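## Task

Take the cap off the marker whose cap is orange, while the second marker keeps its cap fully seated. Every marker and cap must finish resting on the desk, the robot must release everything and pull away, and it must neither topple nor be left leaning. Nothing may count as finished if it stays in position only because the robot holds it.

## Robot and tools

ROBOT. A wheeled cart with a two-wheel differential base (it can only drive straight or spin in place, never sideways), a pan/tilt head camera and two five-joint arms, left_arm and right_arm, each ending in a gripper with one fixed jaw and one swinging jaw. Cameras: head_camera, left_wrist_camera, right_wrist_camera.

FRAMES. Base frame: origin on the floor halfway between the drive wheels, x forward, y left, z up, metres. The cart spans x = -0.35 to 0.07 and is 0.53 m wide. Arm pan axes stand at x = -0.060, y = +0.155 (left) and -0.155 (right); shoulders sit about 0.89 m high. Link lengths: upper arm 0.116, forearm 0.135, hand 0.162 m. A fixed-jaw tip reaches roughly 0.44 m horizontally from its pan axis and cannot go below about 0.55 m above the floor. The state fields left_hand and right_hand give each fixed-jaw tip in the base frame; a held object sits beside that tip on the swinging-jaw side. Hand axes: z along the fingers, y from swinging jaw toward fixed jaw. Odometry frame = base frame at scene start; base_odometry counts wheel rotation only (slip shows as motion); heading in radians, left positive, -3.142 to 3.142. Hand positions can be off by a few centimetres because joint readings are imprecise.

execute_actions. Argument "actions": a list holding one action or nothing (empty list = just report state and images). An action may contain "base", "joints" or both; their motions begin together. "base" holds exactly one relative command: {"translate_m": d}, a straight drive of d metres from where the base last measured itself, forward positive, -1.4 to 1.4; or {"rotate_rad": d}, an in-place turn of d radians, counter-clockwise (left) positive, -3.2 to 3.2. "joints" is a single dictionary keyed by joint name for both arms and head together, each value an absolute target angle in radians (not an offset). Ranges: head_pan_rad -3.2..3.2 (0 forward, + left); head_tilt_rad -0.76..1.45 (0 level, + down); for each arm prefix left_arm_ / right_arm_: shoulder_pan_rad -1.919..1.919, shoulder_lift_rad -1.745..1.745, elbow_flex_rad -1.69..1.58, wrist_flex_rad -1.658..1.658, wrist_roll_rad -2.743..2.841, gripper_rad 0..1.919. Optional "cameras": list of head_camera, left_wrist_camera, right_wrist_camera or all; omitted/null = all, [] = none. Unknown keys or out-of-range numbers reject the whole call with no motion. Joints you omit may keep driving toward earlier targets.

JOINT MEANINGS. Pan: at 0 the left arm points left, the right arm right; positive swings clockwise from above; straight ahead is +1.571 (left) and -1.571 (right). Bending: all three at 0 puts the upper arm near vertical (tilted 0.24 rad outward) with forearm and fingers horizontal; positive bends downward; lift+elbow+wrist gives finger angle below horizontal (1.571 = pointing down, needing the forearm no more than 0.08 rad above level). Roll: -1.522 closes jaws across the arm plane with fixed jaw on the left looking outward; 1.619 puts it on the right; 0.049 closes them within the plane (fixed jaw below with level fingers, or toward the pan axis when pointing down). With level fingers over furniture, keep the fixed jaw on the left so the hand body rides above. Gripper opening (tip gap, m) vs angle: 0→0.003, 0.3→0.026, 0.6→0.049, 1→0.076, 1.919→0.106. Commanding below the contact angle squeezes; about 0.2 rad below contact is maximum, lower may trip the jaw motor.

STOWING. Stowed left arm: pan -1.75, lift 0.05, elbow 1.35, wrist_flex -1.55, roll -1.52; right arm identical but pan 1.75. Stow in two calls (wrist_flex and wrist_roll first, then the rest); when leaving stow, avoid moving the wrist first. Spinning with arms stowed needs 0.44 m free radius; turning or reversing beside a desk can hook the cart's rear and tip it.

RESULTS. base_status and joint_status describe how the last accepted action ended: "done" (reached; for the base, wheels turned the commanded amount), "off_target" (stopped short, perhaps still pushing: a load, an obstacle, or a tripped motor), "time_out" (target dropped, holding in place). "joint command not followed" with a cause line means a self-collision check between links or between the arms refused that arm's targets (gripper still moves); joints then read "not_followed" and may be retried on later actions until valid targets are given. on_its_own lists motion you did not command. A holding jaw reads "off_target". "limit_stop_at_motor_heat" and OVER-TEMPERATURE FAULT mark a heat stop; resend targets after. MOTOR HOT warns from 55 °C. A stop in one call cancels the remaining motion calls in that reply. The "pictures" line lists the image order.

SAG AND OVERLOAD. Loaded joints settle below target; offset the next target upward by the observed sag. A joint stuck more than about 0.30 rad from target for roughly 2 s trips to 20 % torque (no status says so; the robot holds commands while you think). Reset: once the reading is steady, command 0.2 rad from it on the side away from the offending target (or 0.04 past the range end; for a jaw, the end). To stop a blocked joint straining, set its target to its current reading. Payload per hand about 0.4 kg extended, 0.7 kg within 0.28 m of the pan axis.

OTHER TOOLS. wait {"seconds": 0..10}: no new command; returns state and images. zoom_image {"camera", "region": [x0, y0, x1, y1]} pixels from the top-left, at most 504×504, on the latest full image. read_manual {"section": "licences"}: licence text only. finished_scene {"scene": n}: irreversible; ends the current scene after the last command is held and reports success.

AVOID. Drops, slams, hard pushes or pulls (pulling on something in front tips the robot most easily), arms colliding or pressing on each other (can end the run), knocking items off the desk, and finishing while still gripping.

Each tool is called after "Request:" as a command line: name --argument value for each argument, lists and objects as JSON in quotes; but a table of rows of numbers goes row by row, as --pt "numbers of a row", without its own name.

## Session

Request:
execute_actions --actions '[{"joints":{"head_tilt_rad":0.7}}]'

Scene clock: 1.23 s.
base_odometry: x=+0.000 y=+0.000 heading=+0.000 (m, m, rad; odometry frame)
base_status: not commanded
joint_positions: head_pan_rad=+0.034 head_tilt_rad=+0.694 left_arm_shoulder_pan_rad=-1.744 left_arm_shoulder_lift_rad=+0.067 left_arm_elbow_flex_rad=+1.395 left_arm_wrist_flex_rad=-1.504 left_arm_wrist_roll_rad=-1.501 left_arm_gripper_rad=+1.920 right_arm_shoulder_pan_rad=+1.759 right_arm_shoulder_lift_rad=+0.073 right_arm_elbow_flex_rad=+1.356 right_arm_wrist_flex_rad=-1.639 right_arm_wrist_roll_rad=-1.493 right_arm_gripper_rad=+1.920
joint_status: all done
left_hand: x=-0.3011 y=+0.1051 z=+0.8772 quat_wxyz=(-0.055, -0.689, -0.067, +0.720) (m; base frame)
right_hand: x=-0.3049 y=-0.1161 z=+0.9044 quat_wxyz=(-0.085, +0.627, -0.050, -0.773) (m; base frame)
pictures: head_camera, left_wrist_camera, right_wrist_camera
Images, in order (width x height): head_camera 644x476, left_wrist_camera 644x476, right_wrist_camera 644x476.

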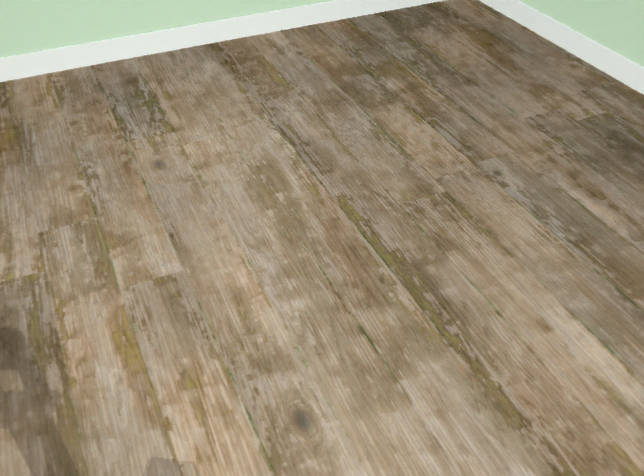

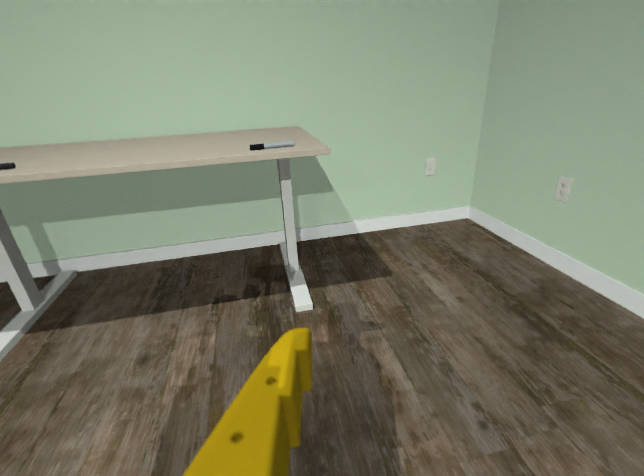

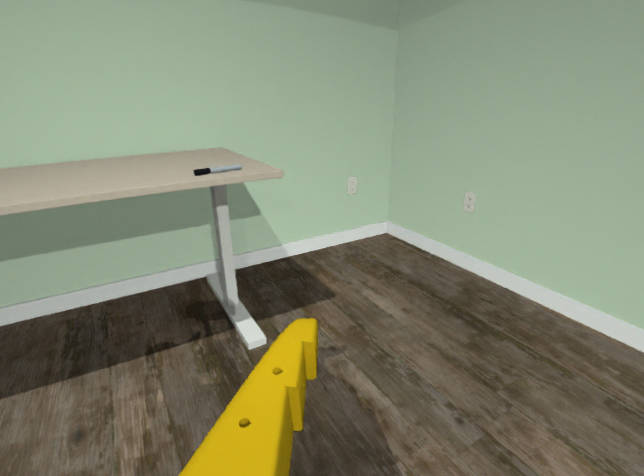

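Desk is behind.

Request:
execute_actions --actions '[{"joints":{"head_pan_rad":3.0,"head_tilt_rad":0.45}}]' --cameras '["head_camera"]'

Scene clock: 4.23 s.
base_odometry: x=+0.000 y=+0.000 heading=+0.000 (m, m, rad; odometry frame)
base_status: not commanded
joint_positions: head_pan_rad=+2.990 head_tilt_rad=+0.464 left_arm_shoulder_pan_rad=-1.744 left_arm_shoulder_lift_rad=+0.067 left_arm_elbow_flex_rad=+1.395 left_arm_wrist_flex_rad=-1.504 left_arm_wrist_roll_rad=-1.501 left_arm_gripper_rad=+1.920 right_arm_shoulder_pan_rad=+1.759 right_arm_shoulder_lift_rad=+0.073 right_arm_elbow_flex_rad=+1.356 right_arm_wrist_flex_rad=-1.639 right_arm_wrist_roll_rad=-1.493 right_arm_gripper_rad=+1.920
joint_status: all done
left_hand: x=-0.3011 y=+0.1051 z=+0.8772 quat_wxyz=(-0.055, -0.689, -0.067, +0.720) (m; base frame)
right_hand: x=-0.3049 y=-0.1161 z=+0.9044 quat_wxyz=(-0.085, +0.627, -0.050, -0.773) (m; base frame)
pictures: head_camera
Images, in order (width x height): head_camera 644x476.

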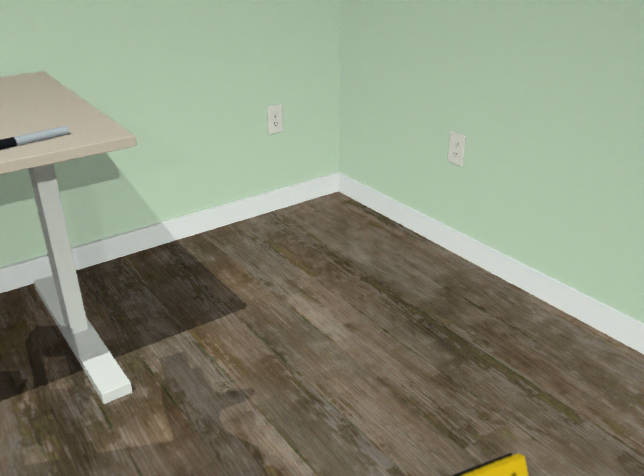

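Request:
execute_actions --actions '[{"joints":{"head_pan_rad":-2.5,"head_tilt_rad":0.45}}]' --cameras '["head_camera"]'

Scene clock: 8.97 s.
base_odometry: x=+0.000 y=+0.000 heading=+0.000 (m, m, rad; odometry frame)
base_status: not commanded
joint_positions: head_pan_rad=-2.490 head_tilt_rad=+0.463 left_arm_shoulder_pan_rad=-1.744 left_arm_shoulder_lift_rad=+0.067 left_arm_elbow_flex_rad=+1.395 left_arm_wrist_flex_rad=-1.504 left_arm_wrist_roll_rad=-1.501 left_arm_gripper_rad=+1.920 right_arm_shoulder_pan_rad=+1.759 right_arm_shoulder_lift_rad=+0.073 right_arm_elbow_flex_rad=+1.356 right_arm_wrist_flex_rad=-1.639 right_arm_wrist_roll_rad=-1.493 right_arm_gripper_rad=+1.920
joint_status: all done
left_hand: x=-0.3011 y=+0.1051 z=+0.8772 quat_wxyz=(-0.055, -0.689, -0.067, +0.720) (m; base frame)
right_hand: x=-0.3049 y=-0.1161 z=+0.9044 quat_wxyz=(-0.085, +0.627, -0.050, -0.773) (m; base frame)
pictures: head_camera
Images, in order (width x height): head_camera 644x476.

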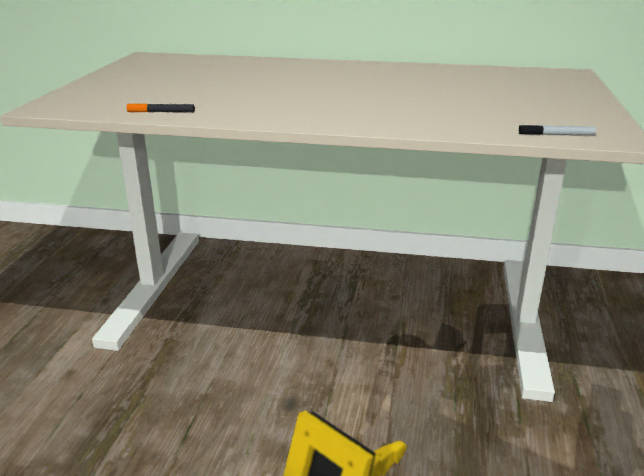

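Request:
execute_actions --actions '[{"base":{"rotate_rad":-2.0},"joints":{"head_pan_rad":-0.5}}]' --cameras '[]'

Request:
execute_actions --actions '[{"base":{"translate_m":0.95}}]' --cameras '[]'

Request:
execute_actions --actions '[{"base":{"rotate_rad":-0.69},"joints":{"head_pan_rad":0,"head_tilt_rad":0.6}}]' --cameras '["head_camera"]'

Scene clock: 13.47 s.
base_odometry: x=-0.001 y=+0.000 heading=-1.999 (m, m, rad; odometry frame)
base_status: done
joint_positions: head_pan_rad=-0.510 head_tilt_rad=+0.463 left_arm_shoulder_pan_rad=-1.744 left_arm_shoulder_lift_rad=+0.067 left_arm_elbow_flex_rad=+1.395 left_arm_wrist_flex_rad=-1.504 left_arm_wrist_roll_rad=-1.501 left_arm_gripper_rad=+1.920 right_arm_shoulder_pan_rad=+1.759 right_arm_shoulder_lift_rad=+0.073 right_arm_elbow_flex_rad=+1.356 right_arm_wrist_flex_rad=-1.639 right_arm_wrist_roll_rad=-1.493 right_arm_gripper_rad=+1.920
joint_status: all done
left_hand: x=-0.3011 y=+0.1051 z=+0.8772 quat_wxyz=(-0.055, -0.689, -0.067, +0.720) (m; base frame)
right_hand: x=-0.3049 y=-0.1161 z=+0.9044 quat_wxyz=(-0.085, +0.627, -0.050, -0.773) (m; base frame)
pictures: none
No camera images: the call's "cameras" was empty. Leave "cameras" out to get every camera's image.

Scene clock: 19.13 s.
base_odometry: x=-0.397 y=-0.864 heading=-2.000 (m, m, rad; odometry frame)
base_status: done
joint_positions: head_pan_rad=-0.510 head_tilt_rad=+0.463 left_arm_shoulder_pan_rad=-1.744 left_arm_shoulder_lift_rad=+0.067 left_arm_elbow_flex_rad=+1.395 left_arm_wrist_flex_rad=-1.504 left_arm_wrist_roll_rad=-1.501 left_arm_gripper_rad=+1.920 right_arm_shoulder_pan_rad=+1.759 right_arm_shoulder_lift_rad=+0.073 right_arm_elbow_flex_rad=+1.356 right_arm_wrist_flex_rad=-1.639 right_arm_wrist_roll_rad=-1.493 right_arm_gripper_rad=+1.920
joint_status: not commanded
left_hand: x=-0.3011 y=+0.1051 z=+0.8772 quat_wxyz=(-0.055, -0.689, -0.067, +0.720) (m; base frame)
right_hand: x=-0.3049 y=-0.1161 z=+0.9044 quat_wxyz=(-0.085, +0.627, -0.050, -0.773) (m; base frame)
pictures: none
No camera images: the call's "cameras" was empty. Leave "cameras" out to get every camera's image.

Scene clock: 20.70 s.
base_odometry: x=-0.397 y=-0.863 heading=-2.689 (m, m, rad; odometry frame)
base_status: done
joint_positions: head_pan_rad=-0.010 head_tilt_rad=+0.594 left_arm_shoulder_pan_rad=-1.744 left_arm_shoulder_lift_rad=+0.067 left_arm_elbow_flex_rad=+1.395 left_arm_wrist_flex_rad=-1.504 left_arm_wrist_roll_rad=-1.501 left_arm_gripper_rad=+1.920 right_arm_shoulder_pan_rad=+1.759 right_arm_shoulder_lift_rad=+0.073 right_arm_elbow_flex_rad=+1.356 right_arm_wrist_flex_rad=-1.639 right_arm_wrist_roll_rad=-1.493 right_arm_gripper_rad=+1.920
joint_status: all done
left_hand: x=-0.3011 y=+0.1051 z=+0.8772 quat_wxyz=(-0.055, -0.689, -0.067, +0.720) (m; base frame)
right_hand: x=-0.3049 y=-0.1161 z=+0.9044 quat_wxyz=(-0.085, +0.627, -0.050, -0.773) (m; base frame)
pictures: head_camera
Images, in order (width x height): head_camera 644x476.

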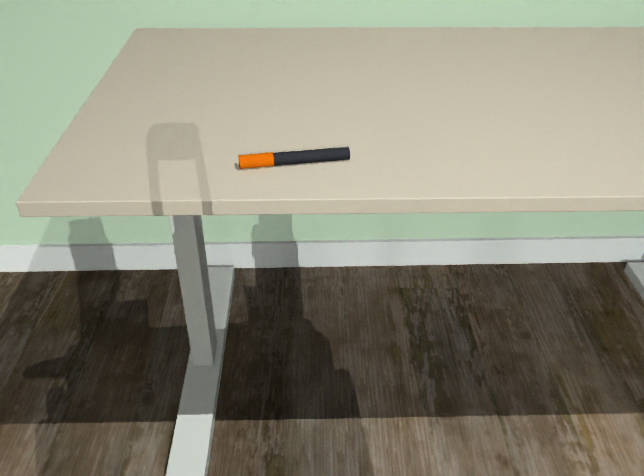

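Request:
execute_actions --actions '[{"joints":{"left_arm_shoulder_pan_rad":1.4,"right_arm_shoulder_pan_rad":-1.4,"left_arm_shoulder_lift_rad":0.3,"right_arm_shoulder_lift_rad":0.3,"left_arm_elbow_flex_rad":0,"right_arm_elbow_flex_rad":0}}]' --cameras '[]'

Request:
execute_actions --actions '[{"base":{"translate_m":0.3},"joints":{"left_arm_wrist_flex_rad":1.1,"right_arm_wrist_flex_rad":1.1,"left_arm_wrist_roll_rad":0.4,"right_arm_wrist_roll_rad":2.8,"left_arm_gripper_rad":0.7,"right_arm_gripper_rad":0.7,"head_tilt_rad":0.8}}]'

Scene clock: 25.17 s.
base_odometry: x=-0.397 y=-0.863 heading=-2.689 (m, m, rad; odometry frame)
base_status: not commanded
joint_positions: head_pan_rad=-0.010 head_tilt_rad=+0.594 left_arm_shoulder_pan_rad=+1.393 left_arm_shoulder_lift_rad=+0.309 left_arm_elbow_flex_rad=+0.030 left_arm_wrist_flex_rad=-1.504 left_arm_wrist_roll_rad=-1.501 left_arm_gripper_rad=+1.920 right_arm_shoulder_pan_rad=-1.390 right_arm_shoulder_lift_rad=+0.313 right_arm_elbow_flex_rad=+0.037 right_arm_wrist_flex_rad=-1.639 right_arm_wrist_roll_rad=-1.493 right_arm_gripper_rad=+1.920
joint_status: all done
left_hand: x=+0.2183 y=+0.2128 z=+1.1000 quat_wxyz=(+0.976, -0.020, +0.201, +0.077) (m; base frame)
right_hand: x=+0.2022 y=-0.1951 z=+1.1053 quat_wxyz=(+0.985, +0.011, +0.140, -0.104) (m; base frame)
pictures: none
No camera images: the call's "cameras" was empty. Leave "cameras" out to get every camera's image.

Scene clock: 29.23 s.
base_odometry: x=-0.667 y=-0.994 heading=-2.691 (m, m, rad; odometry frame)
base_status: done
joint_positions: head_pan_rad=-0.010 head_tilt_rad=+0.795 left_arm_shoulder_pan_rad=+1.393 left_arm_shoulder_lift_rad=+0.314 left_arm_elbow_flex_rad=+0.030 left_arm_wrist_flex_rad=+1.095 left_arm_wrist_roll_rad=+0.393 left_arm_gripper_rad=+0.710 right_arm_shoulder_pan_rad=-1.390 right_arm_shoulder_lift_rad=+0.317 right_arm_elbow_flex_rad=+0.035 right_arm_wrist_flex_rad=+1.094 right_arm_wrist_roll_rad=+2.790 right_arm_gripper_rad=+0.709
joint_status: all done
left_hand: x=+0.1713 y=+0.1934 z=+0.7917 quat_wxyz=(+0.043, -0.864, +0.500, -0.050) (m; base frame)
right_hand: x=+0.1831 y=-0.2026 z=+0.7921 quat_wxyz=(-0.039, -0.878, -0.474, -0.048) (m; base frame)
pictures: head_camera, left_wrist_camera, right_wrist_camera
Images, in order (width x height): head_camera 644x476, left_wrist_camera 644x476, right_wrist_camera 644x476.

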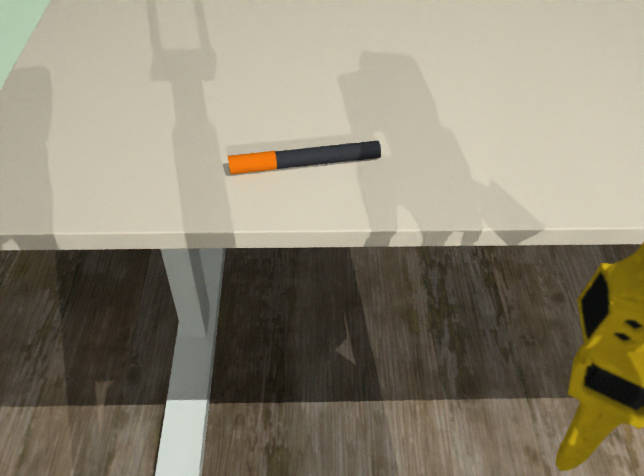

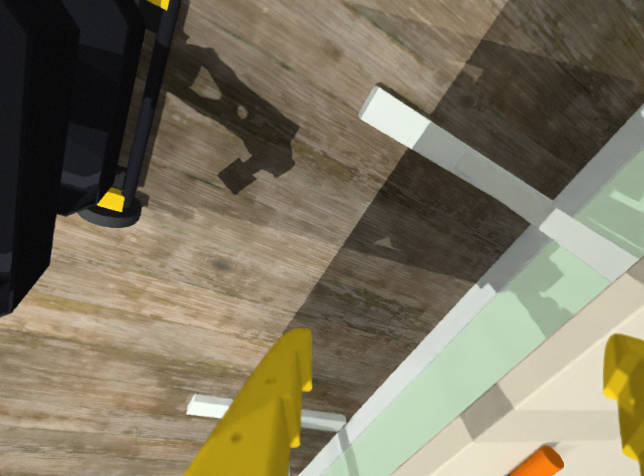

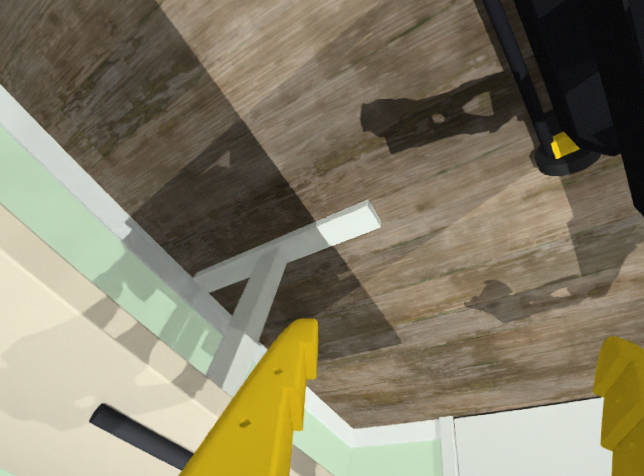

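Request:
execute_actions --actions '[{"joints":{"left_arm_shoulder_lift_rad":0.3,"right_arm_shoulder_lift_rad":0.3,"left_arm_elbow_flex_rad":-0.35,"right_arm_elbow_flex_rad":-0.35,"left_arm_shoulder_pan_rad":1.8,"right_arm_shoulder_pan_rad":-1.9}}]' --cameras '[]'

Request:
execute_actions --actions '[{"base":{"translate_m":0.17},"joints":{"head_tilt_rad":1.0}}]'

Scene clock: 30.97 s.
base_odometry: x=-0.667 y=-0.994 heading=-2.691 (m, m, rad; odometry frame)
base_status: not commanded
joint_positions: head_pan_rad=-0.010 head_tilt_rad=+0.795 left_arm_shoulder_pan_rad=+1.792 left_arm_shoulder_lift_rad=+0.314 left_arm_elbow_flex_rad=-0.317 left_arm_wrist_flex_rad=+1.096 left_arm_wrist_roll_rad=+0.393 left_arm_gripper_rad=+0.710 right_arm_shoulder_pan_rad=-1.888 right_arm_shoulder_lift_rad=+0.317 right_arm_elbow_flex_rad=-0.311 right_arm_wrist_flex_rad=+1.096 right_arm_wrist_roll_rad=+2.790 right_arm_gripper_rad=+0.709
joint_status: all done
left_hand: x=+0.2260 y=+0.0875 z=+0.8520 quat_wxyz=(+0.114, -0.728, +0.643, -0.207) (m; base frame)
right_hand: x=+0.2318 y=-0.0623 z=+0.8568 quat_wxyz=(-0.096, -0.716, -0.659, -0.212) (m; base frame)
pictures: none
No camera images: the call's "cameras" was empty. Leave "cameras" out to get every camera's image.

Scene clock: 32.67 s.
base_odometry: x=-0.820 y=-1.068 heading=-2.692 (m, m, rad; odometry frame)
base_status: done
joint_positions: head_pan_rad=-0.010 head_tilt_rad=+0.995 left_arm_shoulder_pan_rad=+1.794 left_arm_shoulder_lift_rad=+0.314 left_arm_elbow_flex_rad=-0.317 left_arm_wrist_flex_rad=+1.098 left_arm_wrist_roll_rad=+0.393 left_arm_gripper_rad=+0.710 right_arm_shoulder_pan_rad=-1.890 right_arm_shoulder_lift_rad=+0.317 right_arm_elbow_flex_rad=-0.311 right_arm_wrist_flex_rad=+1.097 right_arm_wrist_roll_rad=+2.790 right_arm_gripper_rad=+0.709
joint_status: all done
left_hand: x=+0.2257 y=+0.0871 z=+0.8519 quat_wxyz=(+0.113, -0.728, +0.644, -0.207) (m; base frame)
right_hand: x=+0.2315 y=-0.0619 z=+0.8566 quat_wxyz=(-0.096, -0.715, -0.659, -0.211) (m; base frame)
pictures: head_camera, left_wrist_camera, right_wrist_camera
Images, in order (width x height): head_camera 644x476, left_wrist_camera 644x476, right_wrist_camera 644x476.

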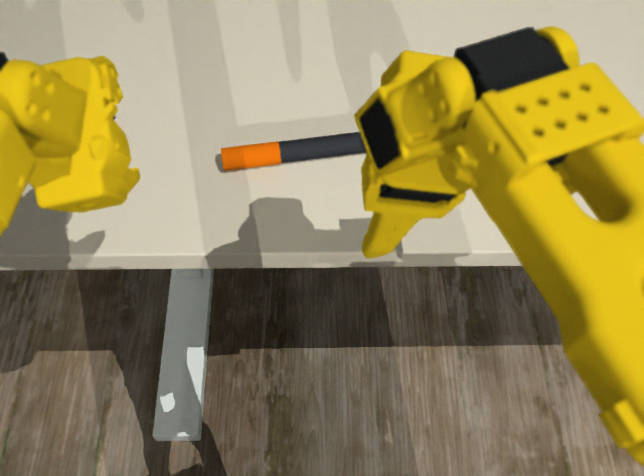

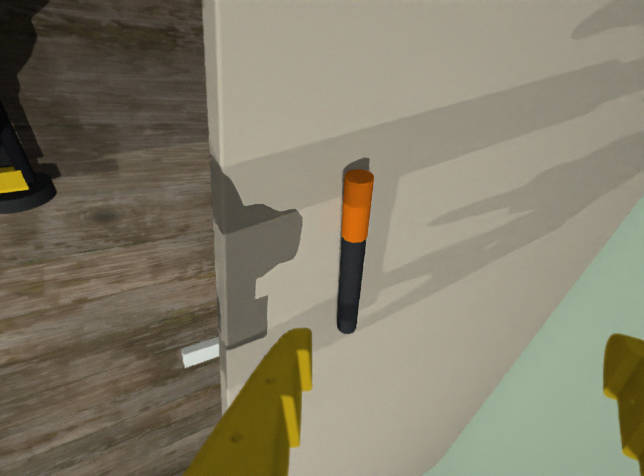

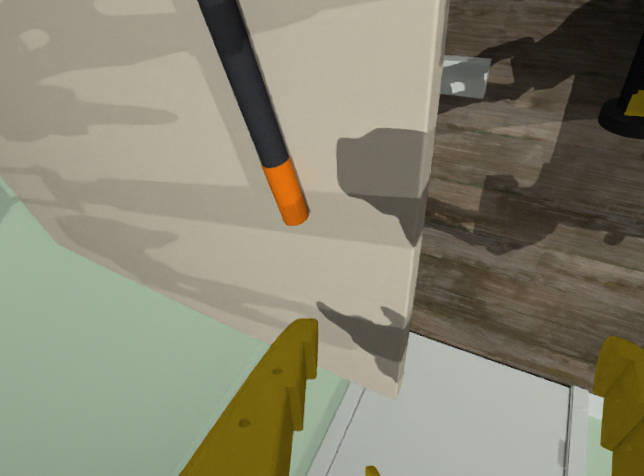

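Request:
execute_actions --actions '[{"base":{"translate_m":0.09},"joints":{"head_tilt_rad":1.15,"right_arm_shoulder_pan_rad":-1.2,"left_arm_wrist_flex_rad":1.4}}]'

Scene clock: 35.13 s.
base_odometry: x=-0.901 y=-1.107 heading=-2.692 (m, m, rad; odometry frame)
base_status: done
joint_positions: head_pan_rad=-0.010 head_tilt_rad=+1.145 left_arm_shoulder_pan_rad=+1.794 left_arm_shoulder_lift_rad=+0.314 left_arm_elbow_flex_rad=-0.320 left_arm_wrist_flex_rad=+1.394 left_arm_wrist_roll_rad=+0.393 left_arm_gripper_rad=+0.710 right_arm_shoulder_pan_rad=-1.210 right_arm_shoulder_lift_rad=+0.317 right_arm_elbow_flex_rad=-0.313 right_arm_wrist_flex_rad=+1.097 right_arm_wrist_roll_rad=+2.790 right_arm_gripper_rad=+0.709
joint_status: all done
left_hand: x=+0.1818 y=+0.0971 z=+0.8392 quat_wxyz=(+0.044, -0.746, +0.660, -0.080) (m; base frame)
right_hand: x=+0.2254 y=-0.2658 z=+0.8570 quat_wxyz=(-0.161, -0.894, -0.383, -0.168) (m; base frame)
pictures: head_camera, left_wrist_camera, right_wrist_camera
Images, in order (width x height): head_camera 644x476, left_wrist_camera 644x476, right_wrist_camera 644x476.

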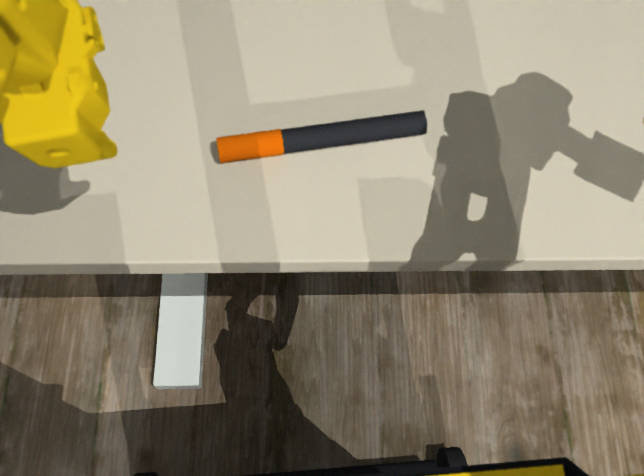

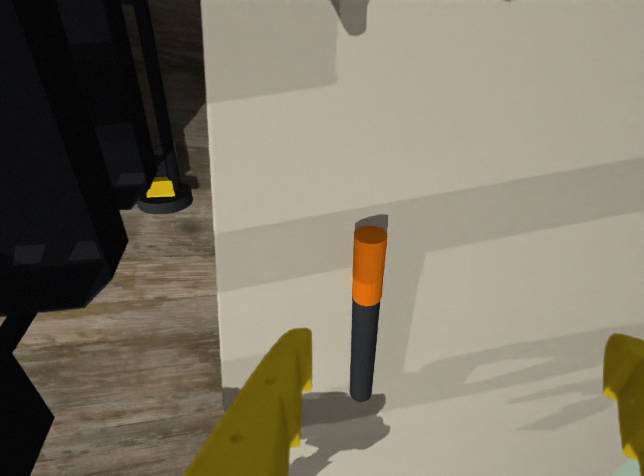

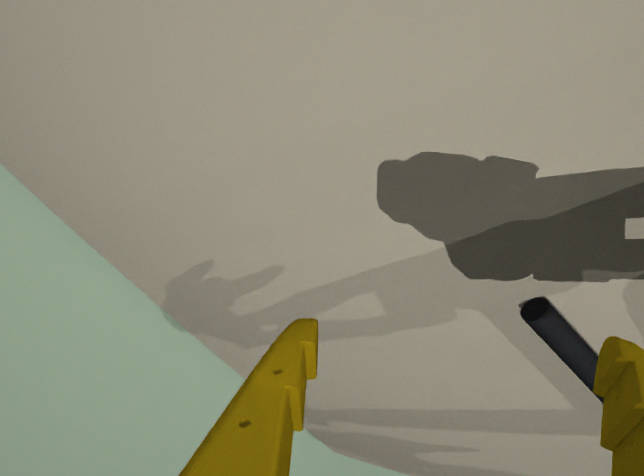

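Request:
execute_actions --actions '[{"base":{"translate_m":0.04},"joints":{"left_arm_shoulder_pan_rad":1.89,"left_arm_shoulder_lift_rad":0.58,"left_arm_elbow_flex_rad":-0.62,"left_arm_wrist_flex_rad":1.42,"left_arm_wrist_roll_rad":0.45}}]' --cameras '["head_camera","left_wrist_camera"]'

Scene clock: 37.17 s.
base_odometry: x=-0.938 y=-1.125 heading=-2.692 (m, m, rad; odometry frame)
base_status: done
joint_positions: head_pan_rad=-0.010 head_tilt_rad=+1.145 left_arm_shoulder_pan_rad=+1.883 left_arm_shoulder_lift_rad=+0.595 left_arm_elbow_flex_rad=-0.588 left_arm_wrist_flex_rad=+1.415 left_arm_wrist_roll_rad=+0.442 left_arm_gripper_rad=+0.710 right_arm_shoulder_pan_rad=-1.210 right_arm_shoulder_lift_rad=+0.317 right_arm_elbow_flex_rad=-0.313 right_arm_wrist_flex_rad=+1.097 right_arm_wrist_roll_rad=+2.790 right_arm_gripper_rad=+0.709
joint_status: all done
left_hand: x=+0.1943 y=+0.0694 z=+0.8161 quat_wxyz=(+0.031, -0.733, +0.676, -0.068) (m; base frame)
right_hand: x=+0.2254 y=-0.2658 z=+0.8570 quat_wxyz=(-0.161, -0.894, -0.383, -0.168) (m; base frame)
pictures: head_camera, left_wrist_camera
Images, in order (width x height): head_camera 644x476, left_wrist_camera 644x476.

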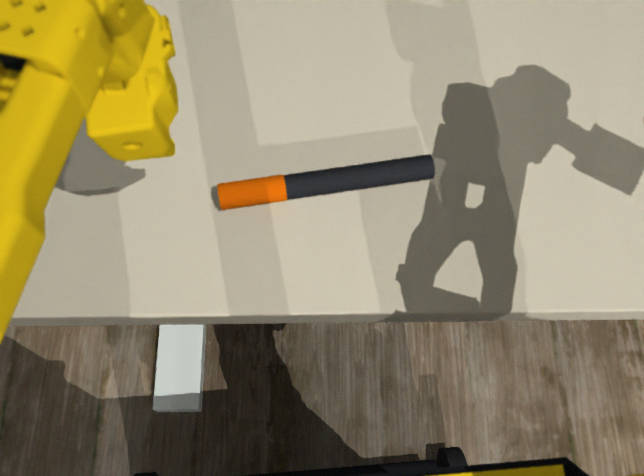

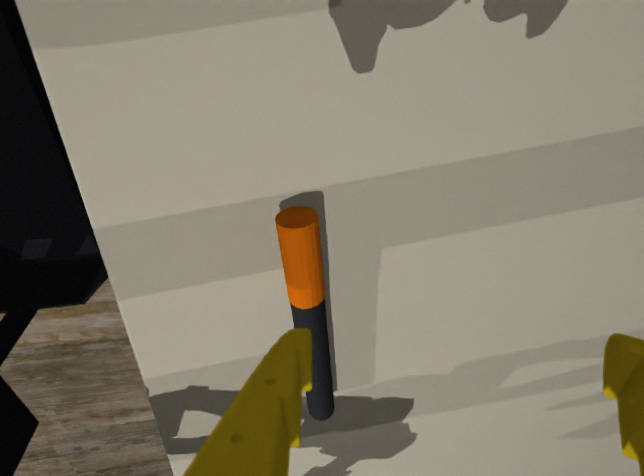

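Request:
execute_actions --actions '[{"joints":{"left_arm_shoulder_pan_rad":1.77,"left_arm_shoulder_lift_rad":0.5,"left_arm_elbow_flex_rad":-0.5,"left_arm_wrist_flex_rad":1.55,"left_arm_wrist_roll_rad":0.33}}]' --cameras '["head_camera","left_wrist_camera"]'

Scene clock: 38.57 s.
base_odometry: x=-0.938 y=-1.125 heading=-2.692 (m, m, rad; odometry frame)
base_status: not commanded
joint_positions: head_pan_rad=-0.010 head_tilt_rad=+1.145 left_arm_shoulder_pan_rad=+1.777 left_arm_shoulder_lift_rad=+0.553 left_arm_elbow_flex_rad=-0.496 left_arm_wrist_flex_rad=+1.543 left_arm_wrist_roll_rad=+0.338 left_arm_gripper_rad=+0.710 right_arm_shoulder_pan_rad=-1.210 right_arm_shoulder_lift_rad=+0.317 right_arm_elbow_flex_rad=-0.313 right_arm_wrist_flex_rad=+1.097 right_arm_wrist_roll_rad=+2.790 right_arm_gripper_rad=+0.709
joint_status: all done
left_hand: x=+0.1707 y=+0.1041 z=+0.8123 quat_wxyz=(-0.007, -0.736, +0.677, +0.012) (m; base frame)
right_hand: x=+0.2254 y=-0.2658 z=+0.8570 quat_wxyz=(-0.161, -0.894, -0.383, -0.168) (m; base frame)
pictures: head_camera, left_wrist_camera
Images, in order (width x height): head_camera 644x476, left_wrist_camera 644x476.

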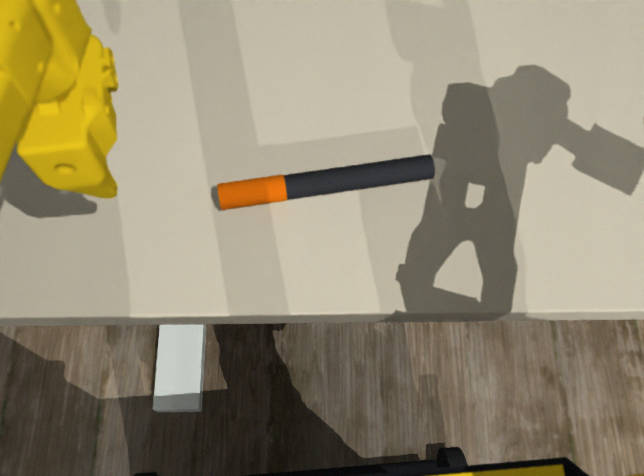

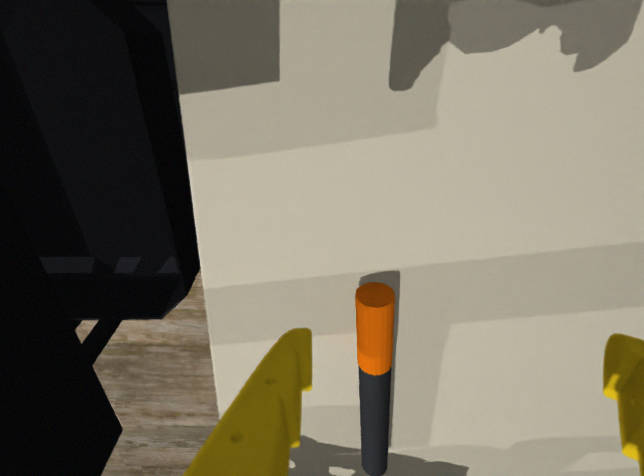

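Request:
execute_actions --actions '[{"joints":{"left_arm_shoulder_pan_rad":1.915,"left_arm_shoulder_lift_rad":0.63,"left_arm_elbow_flex_rad":-0.5,"left_arm_wrist_flex_rad":1.43,"left_arm_wrist_roll_rad":0.5}}]' --cameras '["head_camera","left_wrist_camera"]'

Scene clock: 40.30 s.
base_odometry: x=-0.938 y=-1.125 heading=-2.692 (m, m, rad; odometry frame)
base_status: not commanded
joint_positions: head_pan_rad=-0.010 head_tilt_rad=+1.145 left_arm_shoulder_pan_rad=+1.907 left_arm_shoulder_lift_rad=+0.644 left_arm_elbow_flex_rad=-0.495 left_arm_wrist_flex_rad=+1.438 left_arm_wrist_roll_rad=+0.491 left_arm_gripper_rad=+0.710 right_arm_shoulder_pan_rad=-1.210 right_arm_shoulder_lift_rad=+0.317 right_arm_elbow_flex_rad=-0.313 right_arm_wrist_flex_rad=+1.097 right_arm_wrist_roll_rad=+2.790 right_arm_gripper_rad=+0.709
joint_status: all done
left_hand: x=+0.1699 y=+0.0706 z=+0.7919 quat_wxyz=(-0.003, -0.744, +0.669, +0.008) (m; base frame)
right_hand: x=+0.2254 y=-0.2658 z=+0.8570 quat_wxyz=(-0.161, -0.894, -0.383, -0.168) (m; base frame)
pictures: head_camera, left_wrist_camera
Images, in order (width x height): head_camera 644x476, left_wrist_camera 644x476.

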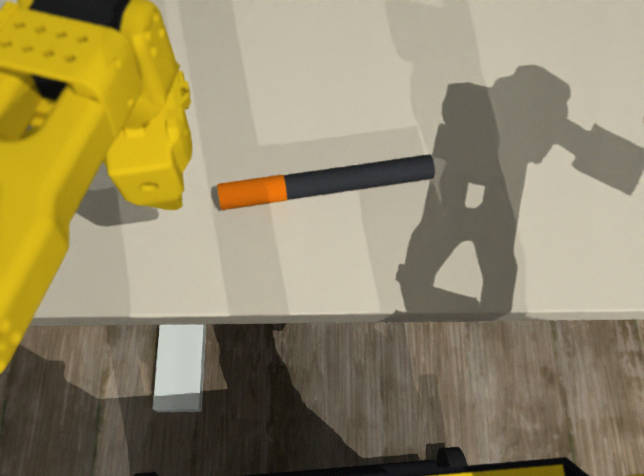

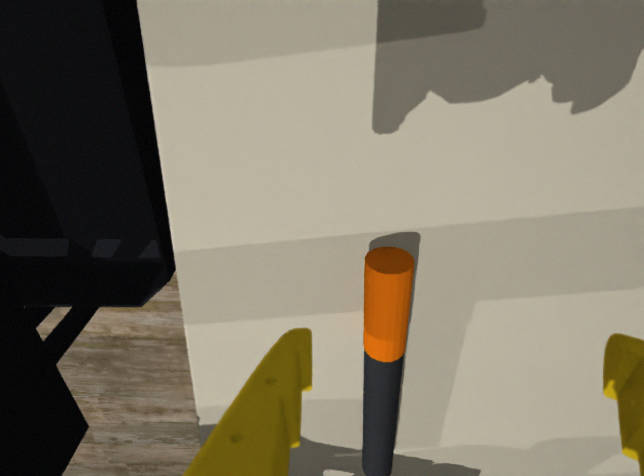

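Request:
execute_actions --actions '[{"joints":{"left_arm_shoulder_lift_rad":0.72,"left_arm_elbow_flex_rad":-0.42,"left_arm_wrist_flex_rad":1.27}}]' --cameras '["head_camera","left_wrist_camera"]'

Scene clock: 41.40 s.
base_odometry: x=-0.938 y=-1.125 heading=-2.692 (m, m, rad; odometry frame)
base_status: not commanded
joint_positions: head_pan_rad=-0.010 head_tilt_rad=+1.145 left_arm_shoulder_pan_rad=+1.907 left_arm_shoulder_lift_rad=+0.734 left_arm_elbow_flex_rad=-0.415 left_arm_wrist_flex_rad=+1.276 left_arm_wrist_roll_rad=+0.493 left_arm_gripper_rad=+0.710 right_arm_shoulder_pan_rad=-1.210 right_arm_shoulder_lift_rad=+0.317 right_arm_elbow_flex_rad=-0.313 right_arm_wrist_flex_rad=+1.097 right_arm_wrist_roll_rad=+2.790 right_arm_gripper_rad=+0.709
joint_status: all done
left_hand: x=+0.1704 y=+0.0704 z=+0.7611 quat_wxyz=(-0.005, -0.744, +0.668, +0.011) (m; base frame)
right_hand: x=+0.2254 y=-0.2658 z=+0.8570 quat_wxyz=(-0.161, -0.894, -0.383, -0.168) (m; base frame)
pictures: head_camera, left_wrist_camera
Images, in order (width x height): head_camera 644x476, left_wrist_camera 644x476.

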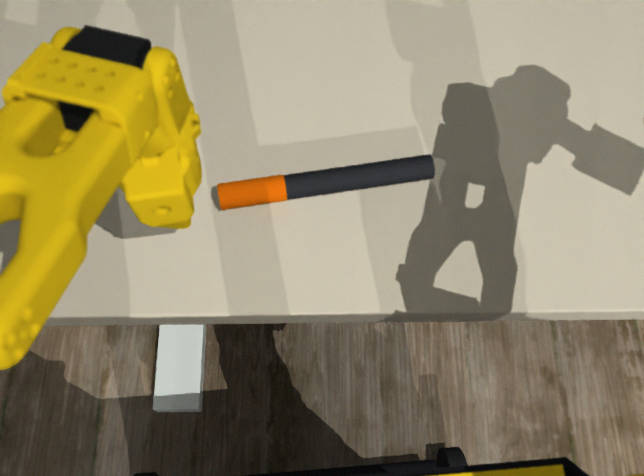

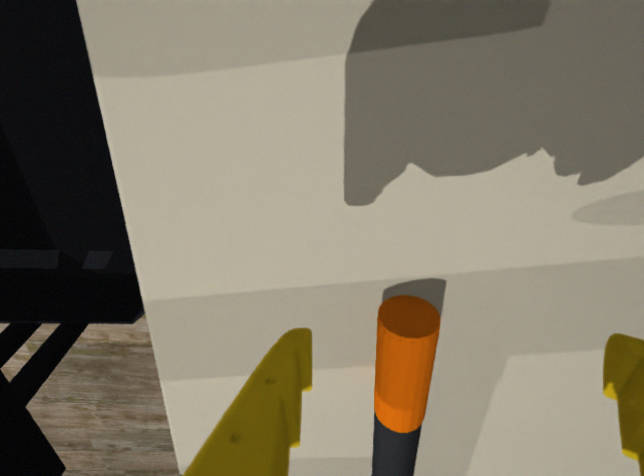

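Request:
execute_actions --actions '[{"base":{"rotate_rad":-0.1},"joints":{"left_arm_wrist_roll_rad":0.55}}]' --cameras '["head_camera","left_wrist_camera"]'

Scene clock: 43.20 s.
base_odometry: x=-0.938 y=-1.125 heading=-2.794 (m, m, rad; odometry frame)
base_status: done
joint_positions: head_pan_rad=-0.010 head_tilt_rad=+1.145 left_arm_shoulder_pan_rad=+1.909 left_arm_shoulder_lift_rad=+0.734 left_arm_elbow_flex_rad=-0.415 left_arm_wrist_flex_rad=+1.276 left_arm_wrist_roll_rad=+0.542 left_arm_gripper_rad=+0.710 right_arm_shoulder_pan_rad=-1.209 right_arm_shoulder_lift_rad=+0.317 right_arm_elbow_flex_rad=-0.313 right_arm_wrist_flex_rad=+1.097 right_arm_wrist_roll_rad=+2.790 right_arm_gripper_rad=+0.709
joint_status: all done
left_hand: x=+0.1703 y=+0.0697 z=+0.7611 quat_wxyz=(-0.004, -0.760, +0.650, +0.011) (m; base frame)
right_hand: x=+0.2253 y=-0.2663 z=+0.8570 quat_wxyz=(-0.161, -0.894, -0.383, -0.167) (m; base frame)
pictures: head_camera, left_wrist_camera
Images, in order (width x height): head_camera 644x476, left_wrist_camera 644x476.

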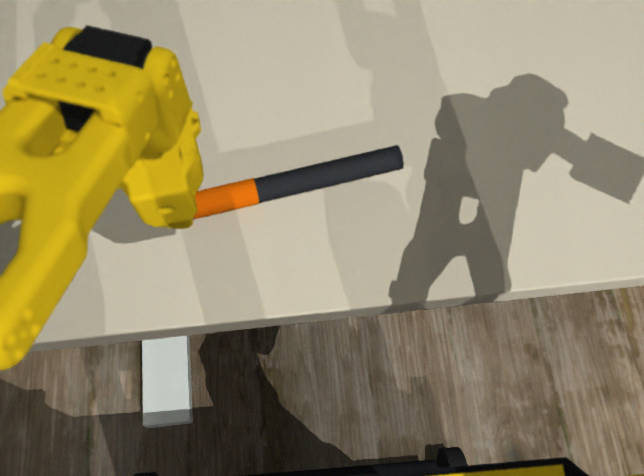

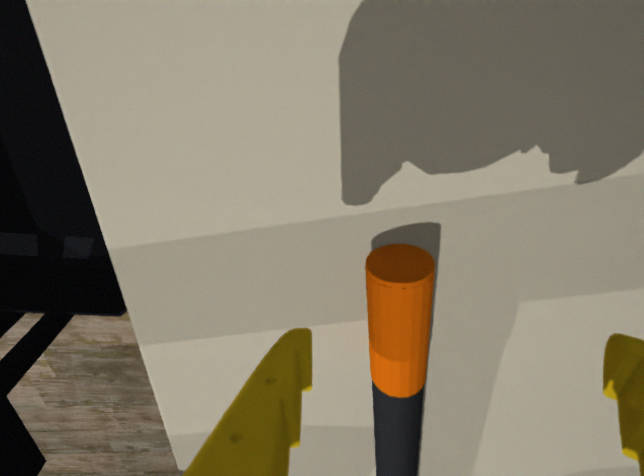

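Good. Descend 2.5 cm.

Request:
execute_actions --actions '[{"joints":{"left_arm_shoulder_lift_rad":0.8,"left_arm_elbow_flex_rad":-0.34,"left_arm_wrist_flex_rad":1.12}}]' --cameras '["head_camera","left_wrist_camera"]'

Scene clock: 44.33 s.
base_odometry: x=-0.938 y=-1.125 heading=-2.794 (m, m, rad; odometry frame)
base_status: not commanded
joint_positions: head_pan_rad=-0.010 head_tilt_rad=+1.145 left_arm_shoulder_pan_rad=+1.909 left_arm_shoulder_lift_rad=+0.816 left_arm_elbow_flex_rad=-0.335 left_arm_wrist_flex_rad=+1.127 left_arm_wrist_roll_rad=+0.542 left_arm_gripper_rad=+0.710 right_arm_shoulder_pan_rad=-1.209 right_arm_shoulder_lift_rad=+0.317 right_arm_elbow_flex_rad=-0.313 right_arm_wrist_flex_rad=+1.097 right_arm_wrist_roll_rad=+2.790 right_arm_gripper_rad=+0.709
joint_status: all done
left_hand: x=+0.1659 y=+0.0713 z=+0.7329 quat_wxyz=(-0.007, -0.760, +0.650, +0.017) (m; base frame)
right_hand: x=+0.2253 y=-0.2663 z=+0.8570 quat_wxyz=(-0.161, -0.894, -0.383, -0.167) (m; base frame)
pictures: head_camera, left_wrist_camera
Images, in order (width x height): head_camera 644x476, left_wrist_camera 644x476.

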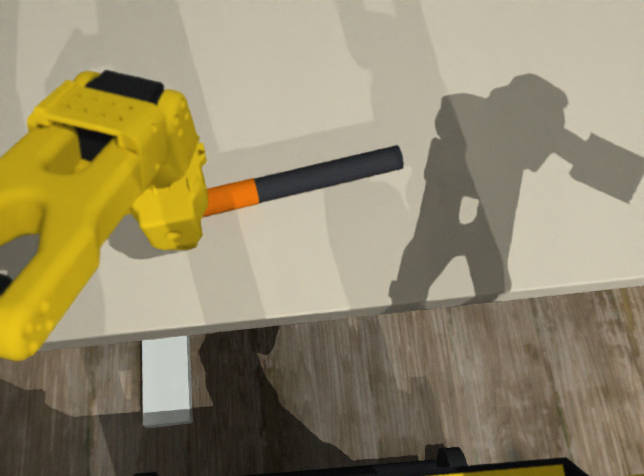

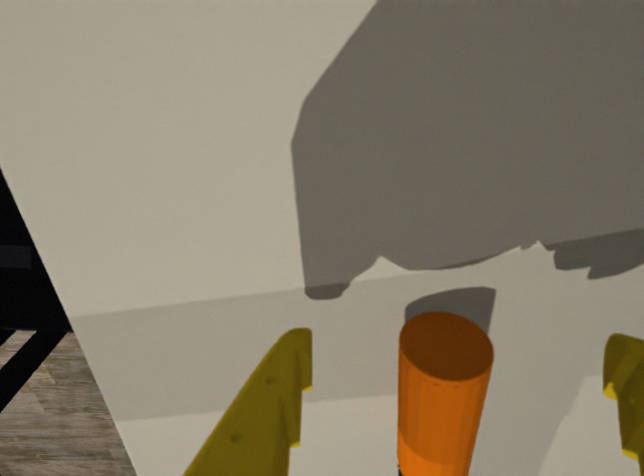

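Request:
execute_actions --actions '[{"base":{"rotate_rad":-0.09},"joints":{"left_arm_wrist_roll_rad":0.6}}]' --cameras '["head_camera","left_wrist_camera"]'

Scene clock: 45.70 s.
base_odometry: x=-0.939 y=-1.125 heading=-2.887 (m, m, rad; odometry frame)
base_status: done
joint_positions: head_pan_rad=-0.010 head_tilt_rad=+1.145 left_arm_shoulder_pan_rad=+1.909 left_arm_shoulder_lift_rad=+0.816 left_arm_elbow_flex_rad=-0.335 left_arm_wrist_flex_rad=+1.127 left_arm_wrist_roll_rad=+0.593 left_arm_gripper_rad=+0.710 right_arm_shoulder_pan_rad=-1.209 right_arm_shoulder_lift_rad=+0.317 right_arm_elbow_flex_rad=-0.313 right_arm_wrist_flex_rad=+1.097 right_arm_wrist_roll_rad=+2.790 right_arm_gripper_rad=+0.709
joint_status: all done
left_hand: x=+0.1660 y=+0.0709 z=+0.7329 quat_wxyz=(-0.006, -0.776, +0.631, +0.017) (m; base frame)
right_hand: x=+0.2253 y=-0.2663 z=+0.8570 quat_wxyz=(-0.161, -0.894, -0.383, -0.167) (m; base frame)
pictures: head_camera, left_wrist_camera
Images, in order (width x height): head_camera 644x476, left_wrist_camera 644x476.

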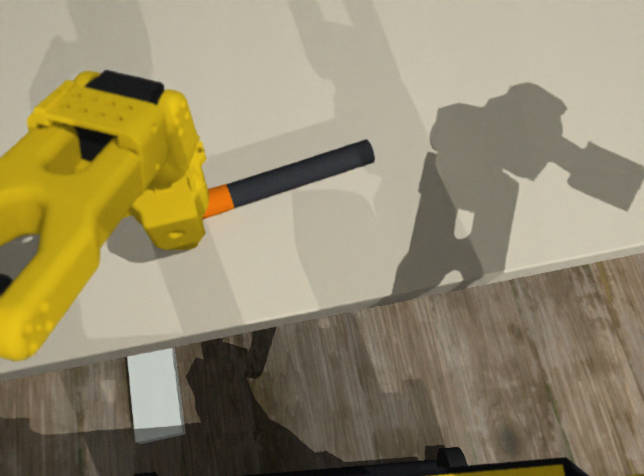

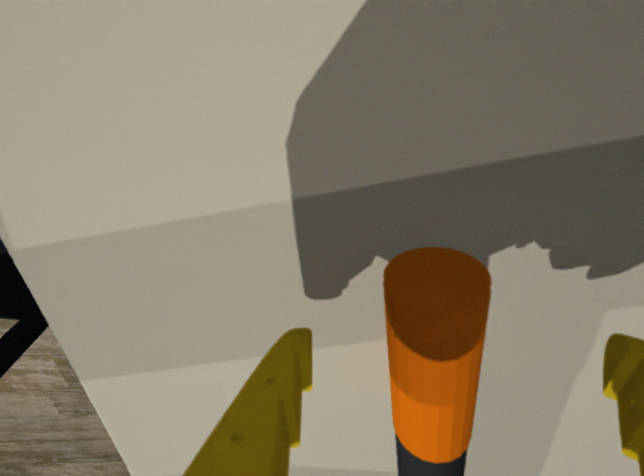

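Request:
execute_actions --actions '[{"joints":{"left_arm_shoulder_lift_rad":0.83,"left_arm_elbow_flex_rad":-0.32,"left_arm_wrist_flex_rad":1.07}}]' --cameras '["left_wrist_camera"]'

Request:
execute_actions --actions '[{"joints":{"left_arm_gripper_rad":0.05}}]' --cameras '["head_camera","left_wrist_camera"]'

Scene clock: 46.60 s.
base_odometry: x=-0.939 y=-1.125 heading=-2.887 (m, m, rad; odometry frame)
base_status: not commanded
joint_positions: head_pan_rad=-0.010 head_tilt_rad=+1.145 left_arm_shoulder_pan_rad=+1.909 left_arm_shoulder_lift_rad=+0.845 left_arm_elbow_flex_rad=-0.317 left_arm_wrist_flex_rad=+1.076 left_arm_wrist_roll_rad=+0.593 left_arm_gripper_rad=+0.710 right_arm_shoulder_pan_rad=-1.209 right_arm_shoulder_lift_rad=+0.317 right_arm_elbow_flex_rad=-0.313 right_arm_wrist_flex_rad=+1.097 right_arm_wrist_roll_rad=+2.790 right_arm_gripper_rad=+0.709
joint_status: all done
left_hand: x=+0.1652 y=+0.0711 z=+0.7241 quat_wxyz=(-0.006, -0.776, +0.631, +0.016) (m; base frame)
right_hand: x=+0.2253 y=-0.2663 z=+0.8570 quat_wxyz=(-0.161, -0.894, -0.383, -0.167) (m; base frame)
pictures: left_wrist_camera
Images, in order (width x height): left_wrist_camera 644x476.

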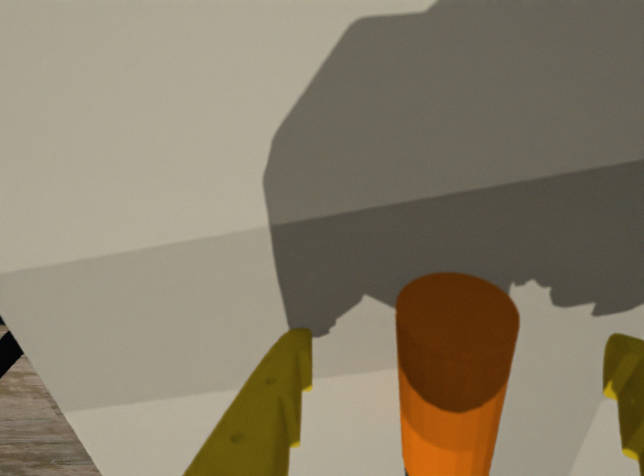

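Scene clock: 47.47 s.
base_odometry: x=-0.939 y=-1.125 heading=-2.887 (m, m, rad; odometry frame)
base_status: not commanded
joint_positions: head_pan_rad=-0.010 head_tilt_rad=+1.145 left_arm_shoulder_pan_rad=+1.909 left_arm_shoulder_lift_rad=+0.845 left_arm_elbow_flex_rad=-0.317 left_arm_wrist_flex_rad=+1.075 left_arm_wrist_roll_rad=+0.593 left_arm_gripper_rad=+0.217 right_arm_shoulder_pan_rad=-1.209 right_arm_shoulder_lift_rad=+0.317 right_arm_elbow_flex_rad=-0.313 right_arm_wrist_flex_rad=+1.097 right_arm_wrist_roll_rad=+2.790 right_arm_gripper_rad=+0.709
joint_status: left_arm_gripper_rad off_target (ended at +0.217, target +0.050)
left_hand: x=+0.1655 y=+0.0711 z=+0.7241 quat_wxyz=(-0.005, -0.776, +0.631, +0.015) (m; base frame)
right_hand: x=+0.2253 y=-0.2663 z=+0.8570 quat_wxyz=(-0.161, -0.894, -0.383, -0.167) (m; base frame)
pictures: head_camera, left_wrist_camera
Images, in order (width x height): head_camera 644x476, left_wrist_camera 644x476.

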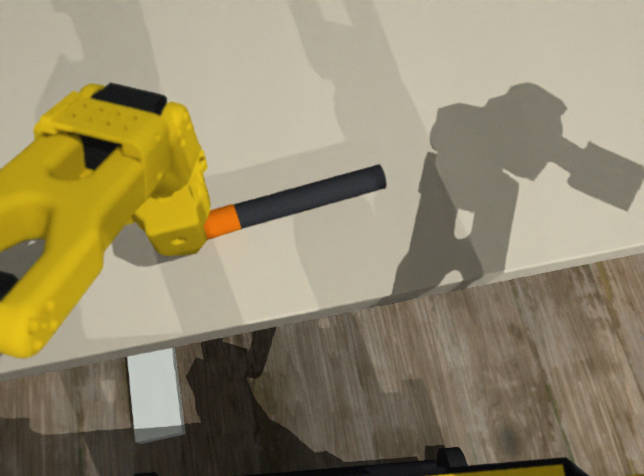

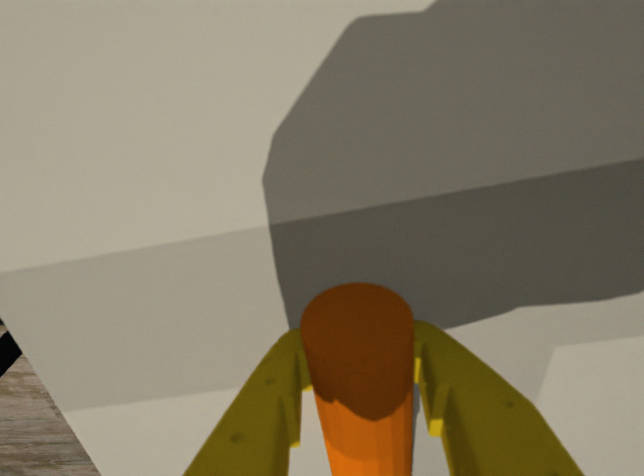

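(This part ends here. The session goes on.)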